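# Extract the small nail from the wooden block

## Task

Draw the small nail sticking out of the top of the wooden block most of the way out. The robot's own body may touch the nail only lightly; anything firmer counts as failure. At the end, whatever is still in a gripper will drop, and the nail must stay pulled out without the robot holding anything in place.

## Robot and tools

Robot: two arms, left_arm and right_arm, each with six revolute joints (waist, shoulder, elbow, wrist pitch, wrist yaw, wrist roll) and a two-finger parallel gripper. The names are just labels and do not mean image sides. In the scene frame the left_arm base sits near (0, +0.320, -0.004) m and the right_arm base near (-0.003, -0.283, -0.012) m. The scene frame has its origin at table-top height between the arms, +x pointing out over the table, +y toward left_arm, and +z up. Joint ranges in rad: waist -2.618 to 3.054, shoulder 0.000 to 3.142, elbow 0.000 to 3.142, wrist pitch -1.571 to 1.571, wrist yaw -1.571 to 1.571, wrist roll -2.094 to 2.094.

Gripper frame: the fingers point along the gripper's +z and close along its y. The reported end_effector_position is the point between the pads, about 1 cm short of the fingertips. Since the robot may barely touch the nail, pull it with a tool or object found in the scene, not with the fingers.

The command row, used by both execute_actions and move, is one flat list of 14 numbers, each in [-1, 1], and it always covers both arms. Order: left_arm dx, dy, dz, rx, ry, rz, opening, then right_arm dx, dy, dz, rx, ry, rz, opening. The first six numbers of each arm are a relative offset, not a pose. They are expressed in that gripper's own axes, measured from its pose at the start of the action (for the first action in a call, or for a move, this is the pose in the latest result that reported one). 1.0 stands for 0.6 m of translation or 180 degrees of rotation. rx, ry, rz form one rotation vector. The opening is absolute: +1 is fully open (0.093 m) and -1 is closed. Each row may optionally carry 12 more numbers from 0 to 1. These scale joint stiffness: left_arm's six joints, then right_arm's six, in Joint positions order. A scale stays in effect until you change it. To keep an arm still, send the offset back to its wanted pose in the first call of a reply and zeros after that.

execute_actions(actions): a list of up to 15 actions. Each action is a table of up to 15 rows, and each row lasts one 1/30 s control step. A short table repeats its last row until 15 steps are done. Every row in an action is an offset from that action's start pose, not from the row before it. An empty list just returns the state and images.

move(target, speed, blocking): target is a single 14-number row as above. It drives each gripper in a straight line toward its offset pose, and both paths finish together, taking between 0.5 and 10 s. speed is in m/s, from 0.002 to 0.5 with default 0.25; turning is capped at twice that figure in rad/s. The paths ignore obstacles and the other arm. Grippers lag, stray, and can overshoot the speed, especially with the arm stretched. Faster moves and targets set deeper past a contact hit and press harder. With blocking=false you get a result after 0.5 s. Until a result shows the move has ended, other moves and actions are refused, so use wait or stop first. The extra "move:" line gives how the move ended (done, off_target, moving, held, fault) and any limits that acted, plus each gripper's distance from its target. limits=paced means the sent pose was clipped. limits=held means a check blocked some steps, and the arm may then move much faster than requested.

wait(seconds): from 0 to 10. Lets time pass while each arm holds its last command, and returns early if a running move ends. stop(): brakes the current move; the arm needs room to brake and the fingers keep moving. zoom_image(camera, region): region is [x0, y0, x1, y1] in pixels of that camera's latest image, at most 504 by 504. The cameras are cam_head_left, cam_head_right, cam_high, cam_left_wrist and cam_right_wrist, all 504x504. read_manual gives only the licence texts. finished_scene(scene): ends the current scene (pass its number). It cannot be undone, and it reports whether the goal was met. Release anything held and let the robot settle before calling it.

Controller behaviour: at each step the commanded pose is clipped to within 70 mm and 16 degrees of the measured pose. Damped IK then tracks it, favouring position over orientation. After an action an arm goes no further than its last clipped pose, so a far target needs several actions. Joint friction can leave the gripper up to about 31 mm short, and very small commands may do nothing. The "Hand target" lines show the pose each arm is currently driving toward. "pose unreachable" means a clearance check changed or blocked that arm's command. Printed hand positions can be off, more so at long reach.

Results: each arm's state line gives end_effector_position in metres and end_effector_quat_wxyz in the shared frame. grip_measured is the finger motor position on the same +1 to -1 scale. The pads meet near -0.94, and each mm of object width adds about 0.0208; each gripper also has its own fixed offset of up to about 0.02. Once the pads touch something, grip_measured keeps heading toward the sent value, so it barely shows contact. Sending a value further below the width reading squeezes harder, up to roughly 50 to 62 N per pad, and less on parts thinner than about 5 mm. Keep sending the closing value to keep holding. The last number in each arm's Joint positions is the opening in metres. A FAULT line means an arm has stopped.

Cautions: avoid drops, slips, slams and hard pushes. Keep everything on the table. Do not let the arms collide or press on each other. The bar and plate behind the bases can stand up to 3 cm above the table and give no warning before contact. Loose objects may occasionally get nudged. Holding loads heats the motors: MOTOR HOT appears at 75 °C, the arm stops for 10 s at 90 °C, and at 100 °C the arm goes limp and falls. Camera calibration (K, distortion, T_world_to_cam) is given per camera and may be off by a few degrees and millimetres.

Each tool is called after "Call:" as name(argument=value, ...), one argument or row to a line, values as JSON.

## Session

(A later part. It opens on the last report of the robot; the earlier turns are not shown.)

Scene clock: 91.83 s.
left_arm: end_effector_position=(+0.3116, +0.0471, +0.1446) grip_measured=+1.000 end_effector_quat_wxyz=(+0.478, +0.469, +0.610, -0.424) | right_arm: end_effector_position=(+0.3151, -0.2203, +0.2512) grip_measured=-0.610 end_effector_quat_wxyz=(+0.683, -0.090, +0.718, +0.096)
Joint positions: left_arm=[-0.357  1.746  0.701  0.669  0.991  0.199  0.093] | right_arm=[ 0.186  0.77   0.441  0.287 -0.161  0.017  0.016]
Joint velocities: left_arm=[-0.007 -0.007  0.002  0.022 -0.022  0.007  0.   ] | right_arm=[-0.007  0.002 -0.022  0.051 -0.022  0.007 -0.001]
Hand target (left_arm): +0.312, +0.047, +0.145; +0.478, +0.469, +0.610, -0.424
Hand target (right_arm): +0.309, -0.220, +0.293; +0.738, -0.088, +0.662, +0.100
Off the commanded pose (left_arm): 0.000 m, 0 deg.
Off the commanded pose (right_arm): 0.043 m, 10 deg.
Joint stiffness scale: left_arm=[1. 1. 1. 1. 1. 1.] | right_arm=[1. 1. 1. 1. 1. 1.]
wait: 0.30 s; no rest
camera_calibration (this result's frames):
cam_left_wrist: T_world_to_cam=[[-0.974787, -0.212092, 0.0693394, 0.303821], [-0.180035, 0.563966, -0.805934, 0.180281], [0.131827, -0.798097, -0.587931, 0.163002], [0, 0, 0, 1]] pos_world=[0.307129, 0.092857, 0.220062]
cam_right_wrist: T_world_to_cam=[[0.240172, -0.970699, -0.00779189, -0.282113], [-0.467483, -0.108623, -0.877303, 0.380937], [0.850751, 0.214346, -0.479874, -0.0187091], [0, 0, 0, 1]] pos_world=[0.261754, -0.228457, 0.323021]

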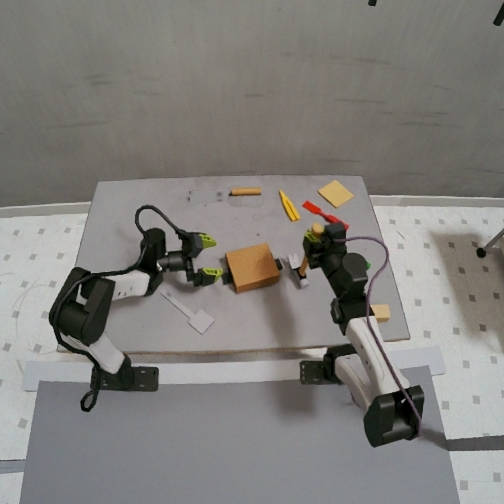

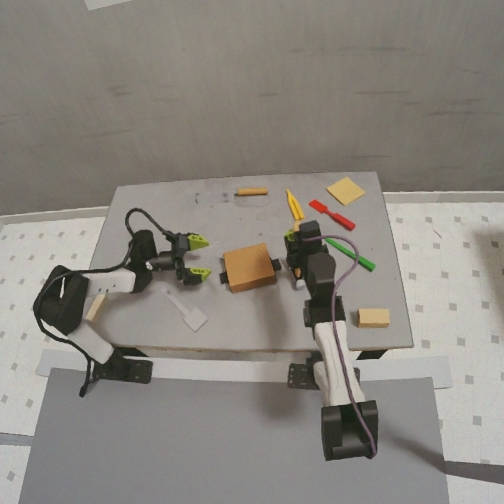

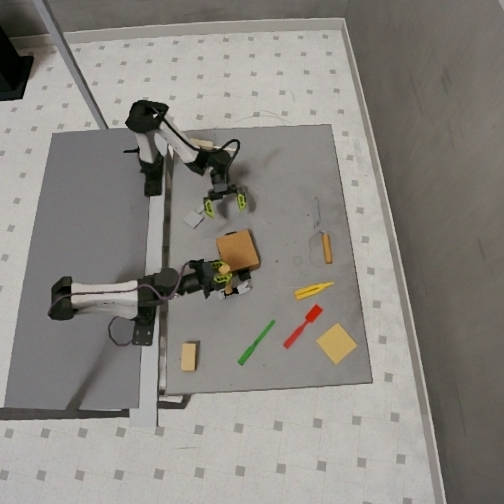

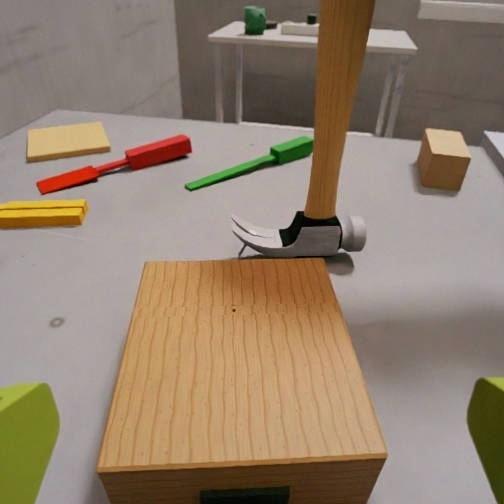

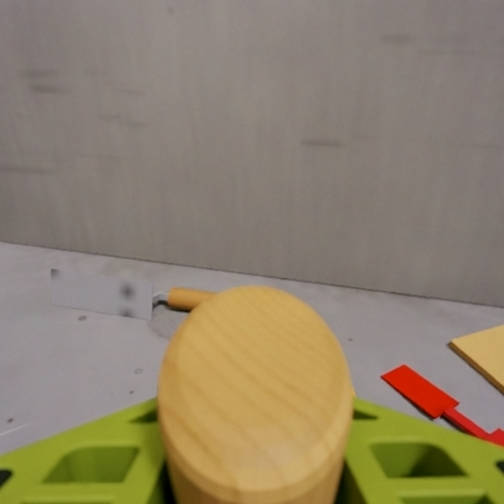

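Call:
execute_actions(
  actions=[
    [[0,0,0,0,0,0,1,-0.068,0,-0.004,0,-0.055,0,-0.85],[0,0,0,0,0,0,1,-0.066,0,-0.004,0,-0.055,0,-0.85],[0,0,0,0,0,0,1,-0.064,0,-0.004,0,-0.055,0,-0.85],[0,0,0,0,0,0,1,-0.062,0,-0.004,0,-0.055,0,-0.85],[0,0,0,0,0,0,1,-0.060,0,-0.004,0,-0.055,0,-0.85],[0,0,0,0,0,0,1,-0.058,0,-0.004,0,-0.055,0,-0.85],[0,0,0,0,0,0,1,-0.056,0,-0.004,0,-0.055,0,-0.85],[0,0,0,0,0,0,1,-0.054,0,-0.004,0,-0.055,0,-0.85],[0,0,0,0,0,0,1,-0.052,0,-0.004,0,-0.055,0,-0.85],[0,0,0,0,0,0,1,-0.050,0,-0.004,0,-0.055,0,-0.85],[0,0,0,0,0,0,1,-0.048,0,-0.004,0,-0.055,0,-0.85],[0,0,0,0,0,0,1,-0.046,0,-0.004,0,-0.055,0,-0.85],[0,0,0,0,0,0,1,-0.044,0,-0.004,0,-0.055,0,-0.85]],
    [[0,0,0,0,0,0,1,-0.056,0,-0.004,0,-0.048,0,-0.85],[0,0,0,0,0,0,1,-0.051,0,-0.004,0,-0.044,0,-0.85],[0,0,0,0,0,0,1,-0.046,0,-0.003,0,-0.040,0,-0.85],[0,0,0,0,0,0,1,-0.041,0,-0.003,0,-0.036,0,-0.85],[0,0,0,0,0,0,1,-0.036,0,-0.003,0,-0.032,0,-0.85],[0,0,0,0,0,0,1,-0.031,0,-0.002,0,-0.028,0,-0.85],[0,0,0,0,0,0,1,-0.026,0,-0.002,0,-0.024,0,-0.85],[0,0,0,0,0,0,1,-0.021,0,-0.002,0,-0.020,0,-0.85],[0,0,0,0,0,0,1,-0.016,0,-0.001,0,-0.016,0,-0.85],[0,0,0,0,0,0,1,-0.011,0,-0.001,0,-0.012,0,-0.85],[0,0,0,0,0,0,1,-0.006,0,0,0,-0.008,0,-0.85],[0,0,0,0,0,0,1,-0.001,0,0,0,-0.004,0,-0.85],[0,0,0,0,0,0,1,0.004,0,0,0,0,0,-0.85]],
  ],
)

Scene clock: 93.57 s.
left_arm: end_effector_position=(+0.3116, +0.0471, +0.1446) grip_measured=+1.000 end_effector_quat_wxyz=(+0.478, +0.469, +0.610, -0.424) | right_arm: end_effector_position=(+0.3131, -0.2206, +0.2422) grip_measured=-0.610 end_effector_quat_wxyz=(+0.695, -0.084, +0.707, +0.102)
Joint positions: left_arm=[-0.357  1.746  0.701  0.669  0.991  0.199  0.093] | right_arm=[ 0.186  0.77   0.372  0.392 -0.161  0.035  0.016]
Joint velocities: left_arm=[-0.007  0.007 -0.027  0.007 -0.022 -0.037  0.   ] | right_arm=[ 0.002 -0.002 -0.007 -0.066 -0.007 -0.051 -0.001]
Hand target (left_arm): +0.312, +0.047, +0.145; +0.478, +0.469, +0.610, -0.424
Hand target (right_arm): +0.313, -0.220, +0.241; +0.694, -0.085, +0.708, +0.101
Off the commanded pose (left_arm): 0.000 m, 0 deg.
Off the commanded pose (right_arm): 0.001 m, 0 deg.
Joint stiffness scale: left_arm=[1. 1. 1. 1. 1. 1.] | right_arm=[1. 1. 1. 1. 1. 1.]
camera_calibration (this result's frames):
cam_left_wrist: T_world_to_cam=[[-0.974787, -0.212092, 0.0693394, 0.303821], [-0.180035, 0.563966, -0.805934, 0.180281], [0.131827, -0.798097, -0.587931, 0.163002], [0, 0, 0, 1]] pos_world=[0.307129, 0.092857, 0.220062]
cam_right_wrist: T_world_to_cam=[[0.240386, -0.970446, -0.0211907, -0.278755], [-0.440819, -0.0896923, -0.893103, 0.371705], [0.864808, 0.224031, -0.449352, -0.0309415], [0, 0, 0, 1]] pos_world=[0.257622, -0.230246, 0.312161]

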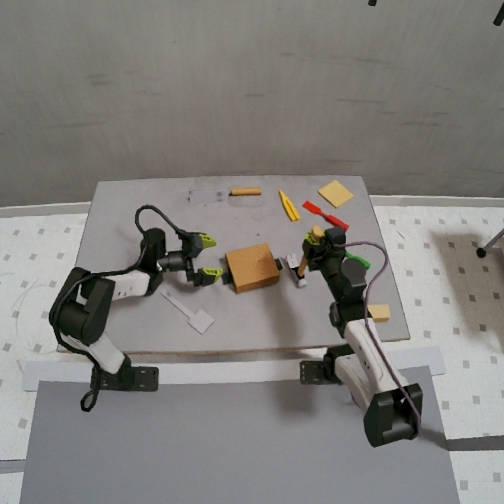

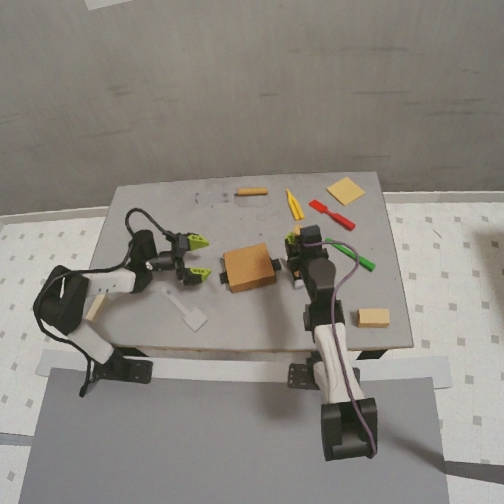

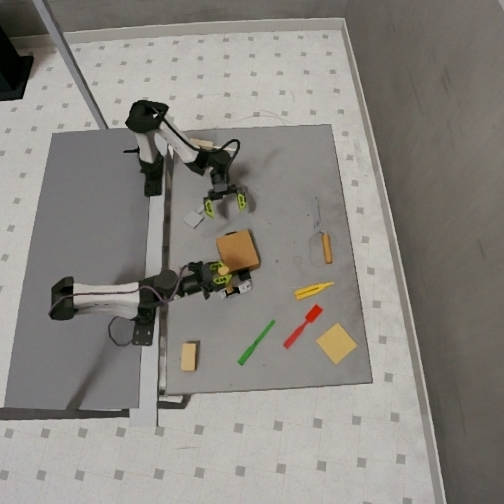

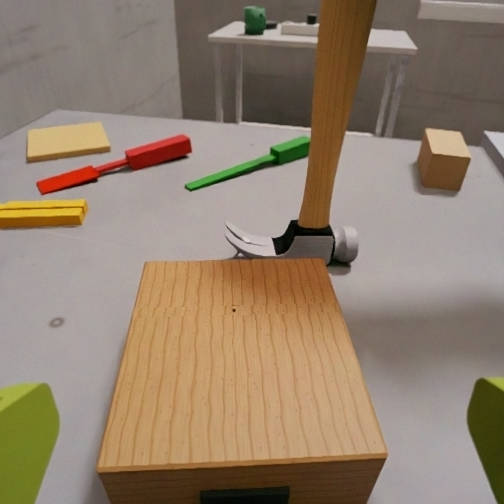

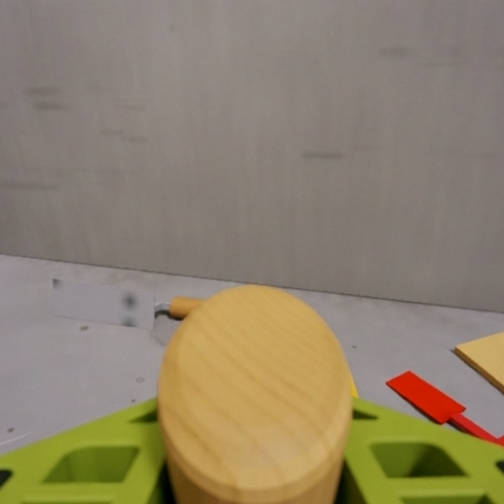

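Resting on the table. Open gradually.

Call:
execute_actions(
  actions=[
    [[0,0,0,0,0,0,1,0,0,0,0,0,0,-0.6],[0,0,0,0,0,0,1,0,0,0,0,0,0,-0.55],[0,0,0,0,0,0,1,0,0,0,0,0,0,-0.5],[0,0,0,0,0,0,1,0,0,0,0,0,0,-0.45],[0,0,0,0,0,0,1,0,0,0,0,0,0,-0.41],[0,0,0,0,0,0,1,0,0,0,0,0,0,-0.37],[0,0,0,0,0,0,1,0,0,0,0,0,0,-0.32],[0,0,0,0,0,0,1,0,0,0,0,0,0,-0.26],[0,0,0,0,0,0,1,0,0,0,0,0,0,-0.18],[0,0,0,0,0,0,1,0,0,0,0,0,0,-0.08],[0,0,0,0,0,0,1,0,0,0,0,0,0,0.05],[0,0,0,0,0,0,1,0,0,0,0,0,0,0.2],[0,0,0,0,0,0,1,0,0,0,0,0,0,0.35],[0,0,0,0,0,0,1,0,0,0,0,0,0,0.5]],
  ],
)

Call:
move(
  target=[0,0,0,0,0,0,1,0,0,-0.1,0,0,0,0.6],
  speed=0.15,
)

Scene clock: 94.50 s.
left_arm: end_effector_position=(+0.3116, +0.0471, +0.1446) grip_measured=+1.000 end_effector_quat_wxyz=(+0.478, +0.469, +0.610, -0.424) | right_arm: end_effector_position=(+0.3131, -0.2206, +0.2426) grip_measured=+0.481 end_effector_quat_wxyz=(+0.695, -0.084, +0.706, +0.102)
Joint positions: left_arm=[-0.357  1.746  0.701  0.669  0.991  0.199  0.093] | right_arm=[ 0.186  0.77   0.372  0.394 -0.161  0.035  0.068]
Joint velocities: left_arm=[ 0.007  0.027  0.002 -0.066 -0.022  0.022  0.   ] | right_arm=[-0.007 -0.012 -0.012  0.007 -0.066  0.037  0.035]
Hand target (left_arm): +0.312, +0.047, +0.145; +0.478, +0.469, +0.610, -0.424
Hand target (right_arm): +0.313, -0.221, +0.242; +0.695, -0.084, +0.707, +0.102
Off the commanded pose (left_arm): 0.000 m, 0 deg.
Off the commanded pose (right_arm): 0.000 m, 0 deg.
Joint stiffness scale: left_arm=[1. 1. 1. 1. 1. 1.] | right_arm=[1. 1. 1. 1. 1. 1.]
camera_calibration (this result's frames):
cam_left_wrist: T_world_to_cam=[[-0.974787, -0.212092, 0.0693394, 0.303821], [-0.180035, 0.563966, -0.805934, 0.180281], [0.131827, -0.798097, -0.587931, 0.163002], [0, 0, 0, 1]] pos_world=[0.307129, 0.092857, 0.220062]
cam_right_wrist: T_world_to_cam=[[0.240444, -0.970437, -0.0209241, -0.278823], [-0.439122, -0.0895259, -0.893956, 0.371829], [0.865655, 0.224135, -0.447667, -0.031392], [0, 0, 0, 1]] pos_world=[0.257495, -0.230256, 0.312512]

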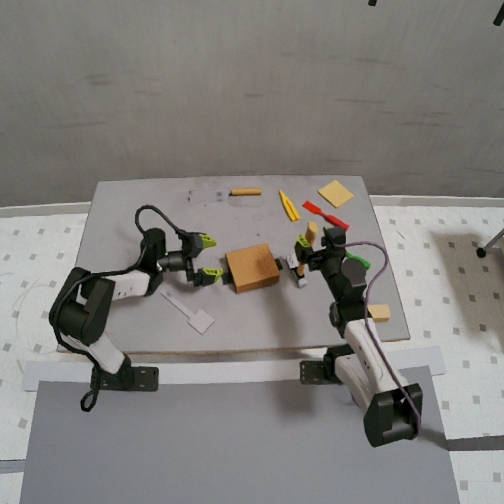

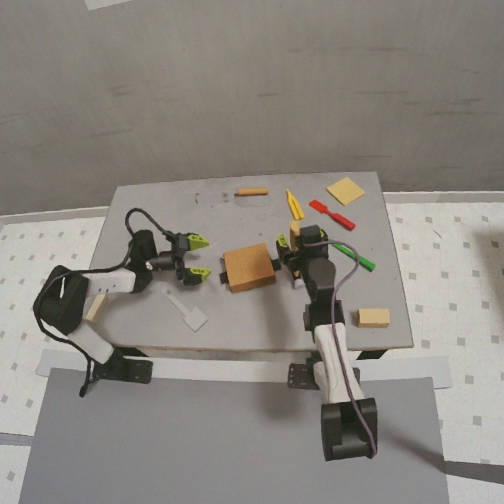

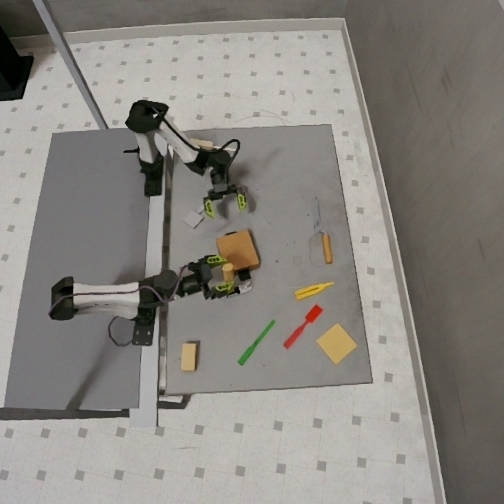

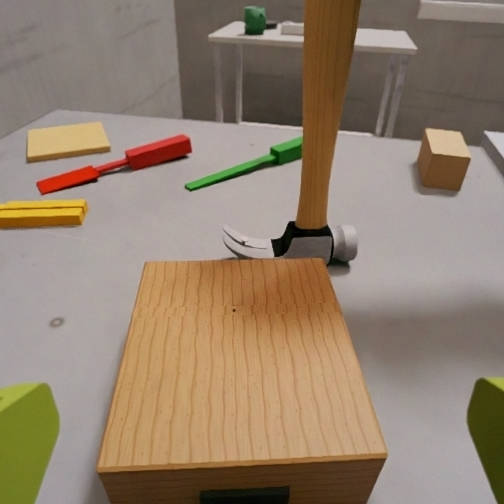

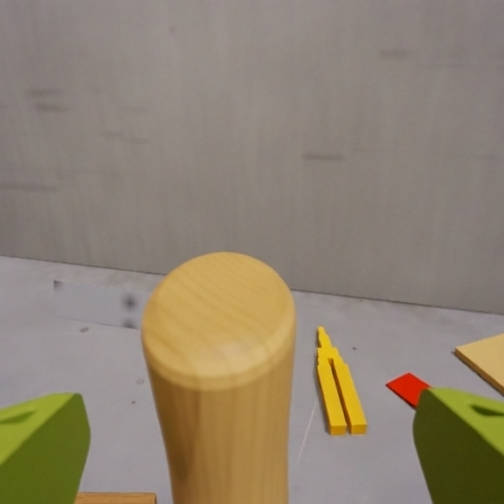

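Scene clock: 95.67 s.
left_arm: end_effector_position=(+0.3116, +0.0471, +0.1446) grip_measured=+1.000 end_effector_quat_wxyz=(+0.478, +0.469, +0.610, -0.424) | right_arm: end_effector_position=(+0.2580, -0.2364, +0.2521) grip_measured=+0.598 end_effector_quat_wxyz=(+0.704, -0.084, +0.698, +0.101)
Joint positions: left_arm=[-0.357  1.746  0.701  0.669  0.991  0.199  0.093] | right_arm=[ 0.084  0.39   0.338  0.07  -0.262  0.035  0.074]
Joint velocities: left_arm=[ 0.012 -0.017 -0.002  0.007 -0.007 -0.051  0.   ] | right_arm=[ 0.007 -0.017 -0.002  0.051 -0.037 -0.051 -0.   ]
Hand target (left_arm): +0.312, +0.047, +0.145; +0.478, +0.469, +0.610, -0.424
Hand target (right_arm): +0.256, -0.237, +0.243; +0.696, -0.083, +0.706, +0.103
Off the commanded pose (left_arm): 0.000 m, 0 deg.
Off the commanded pose (right_arm): 0.009 m, 1 deg.
Joint stiffness scale: left_arm=[1. 1. 1. 1. 1. 1.] | right_arm=[1. 1. 1. 1. 1. 1.]
move: done
camera_calibration (this result's frames):
cam_left_wrist: T_world_to_cam=[[-0.974787, -0.212092, 0.0693394, 0.303821], [-0.180035, 0.563966, -0.805934, 0.180281], [0.131827, -0.798097, -0.587931, 0.163002], [0, 0, 0, 1]] pos_world=[0.307129, 0.092857, 0.220062]
cam_right_wrist: T_world_to_cam=[[0.239624, -0.970737, -0.0158151, -0.281905], [-0.418326, -0.0885351, -0.903972, 0.35209], [0.876119, 0.223229, -0.4273, 0.0160139], [0, 0, 0, 1]] pos_world=[0.200809, -0.246058, 0.320663]

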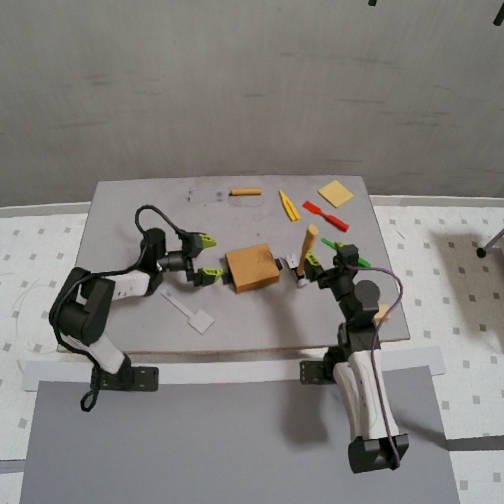

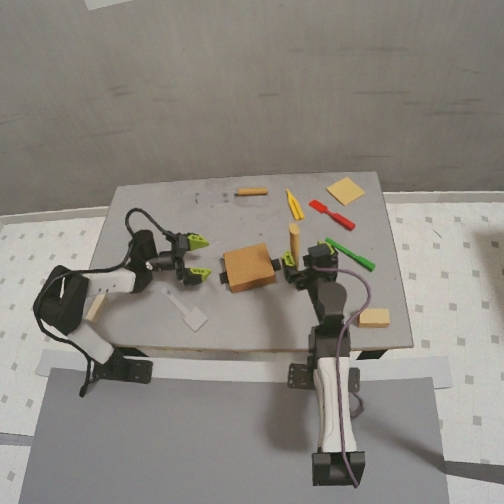

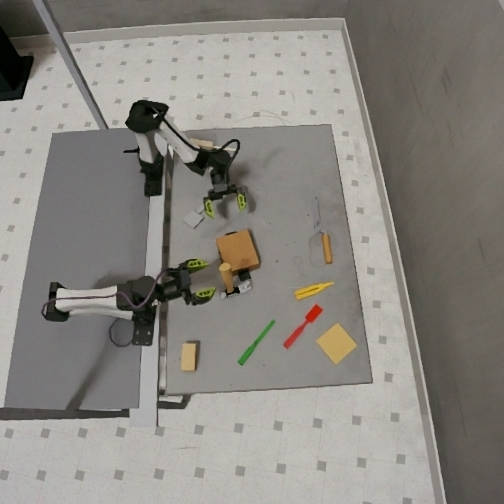

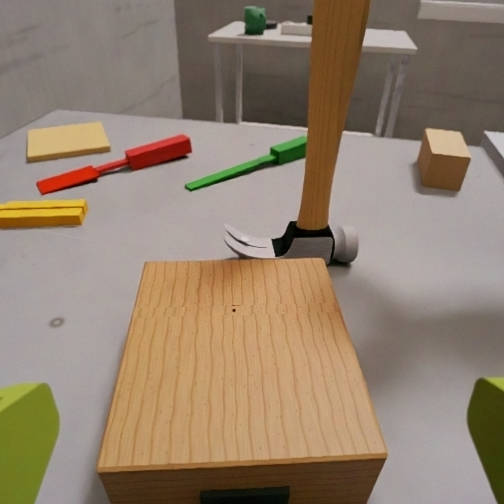

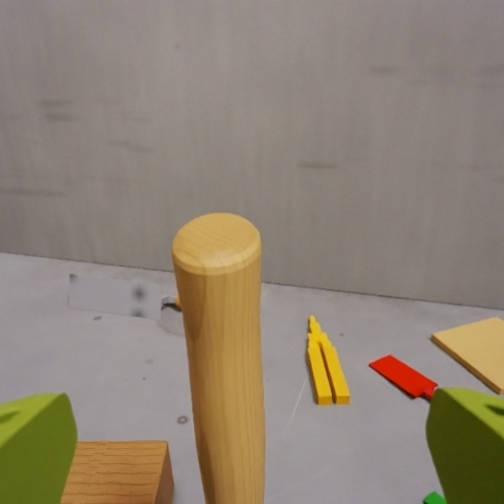

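Call:
execute_actions(
  actions=[],
)

Scene clock: 97.40 s.
left_arm: end_effector_position=(+0.3116, +0.0471, +0.1446) grip_measured=+1.000 end_effector_quat_wxyz=(+0.478, +0.469, +0.610, -0.424) | right_arm: end_effector_position=(+0.2580, -0.2363, +0.2517) grip_measured=+0.598 end_effector_quat_wxyz=(+0.703, -0.085, +0.699, +0.101)
Joint positions: left_arm=[-0.357  1.746  0.701  0.669  0.991  0.199  0.093] | right_arm=[ 0.084  0.39   0.338  0.069 -0.262  0.035  0.074]
Joint velocities: left_arm=[ 0.002 -0.017 -0.007 -0.022  0.037  0.051  0.   ] | right_arm=[-0.002  0.002 -0.012  0.022  0.022 -0.051 -0.001]
Hand target (left_arm): +0.312, +0.047, +0.145; +0.478, +0.469, +0.610, -0.424
Hand target (right_arm): +0.256, -0.237, +0.242; +0.696, -0.083, +0.706, +0.103
Off the commanded pose (left_arm): 0.000 m, 0 deg.
Off the commanded pose (right_arm): 0.009 m, 1 deg.
Joint stiffness scale: left_arm=[1. 1. 1. 1. 1. 1.] | right_arm=[1. 1. 1. 1. 1. 1.]
camera_calibration (this result's frames):
cam_left_wrist: T_world_to_cam=[[-0.974787, -0.212092, 0.0693394, 0.303821], [-0.180035, 0.563966, -0.805934, 0.180281], [0.131827, -0.798097, -0.587931, 0.163002], [0, 0, 0, 1]] pos_world=[0.307129, 0.092857, 0.220062]
cam_right_wrist: T_world_to_cam=[[0.240314, -0.970559, -0.0162645, -0.281813], [-0.41999, -0.0888562, -0.903168, 0.35183], [0.875133, 0.223875, -0.428979, 0.0166474], [0, 0, 0, 1]] pos_world=[0.20092, -0.245981, 0.32032]

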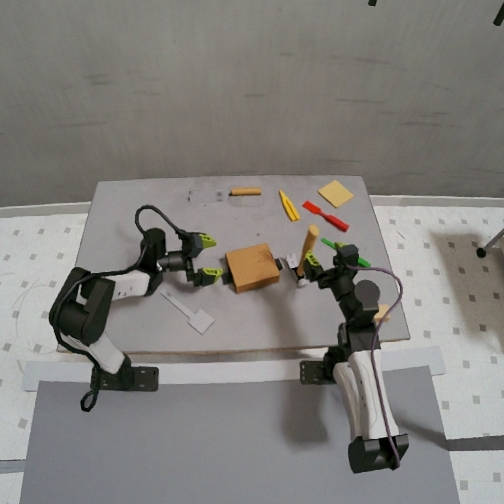

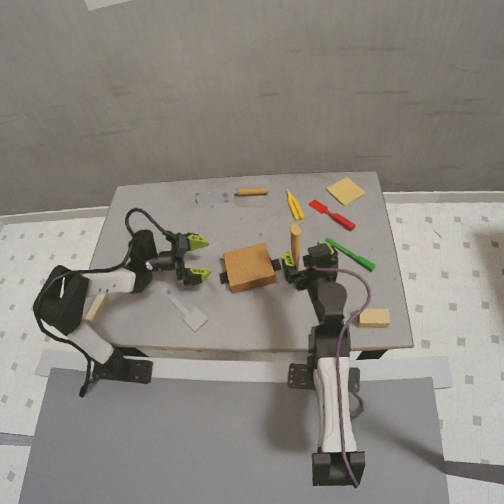

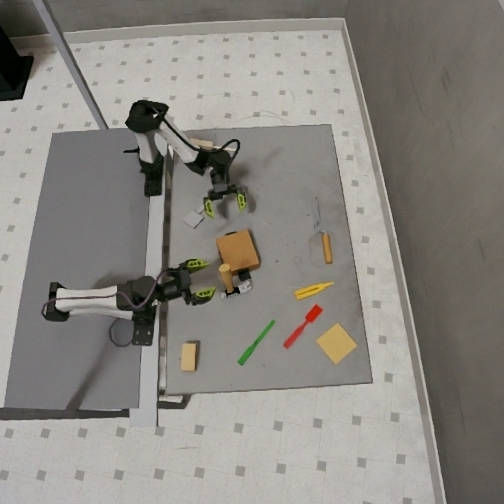

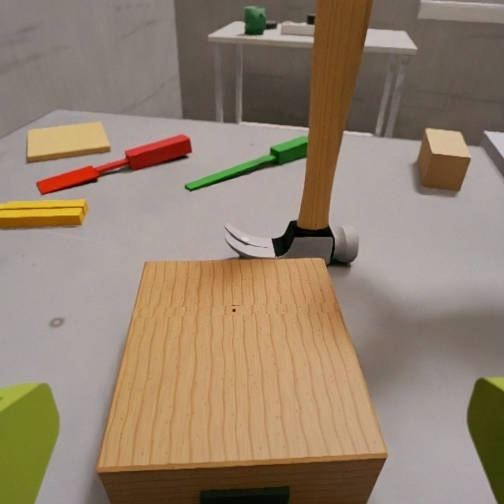

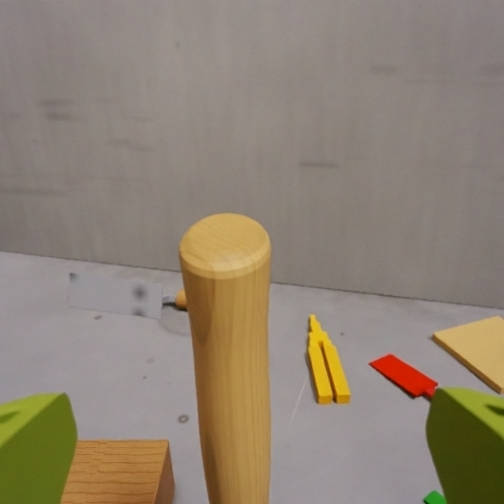

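Call:
finished_scene(
  scene=1,
)

The scene is finished: the task was done.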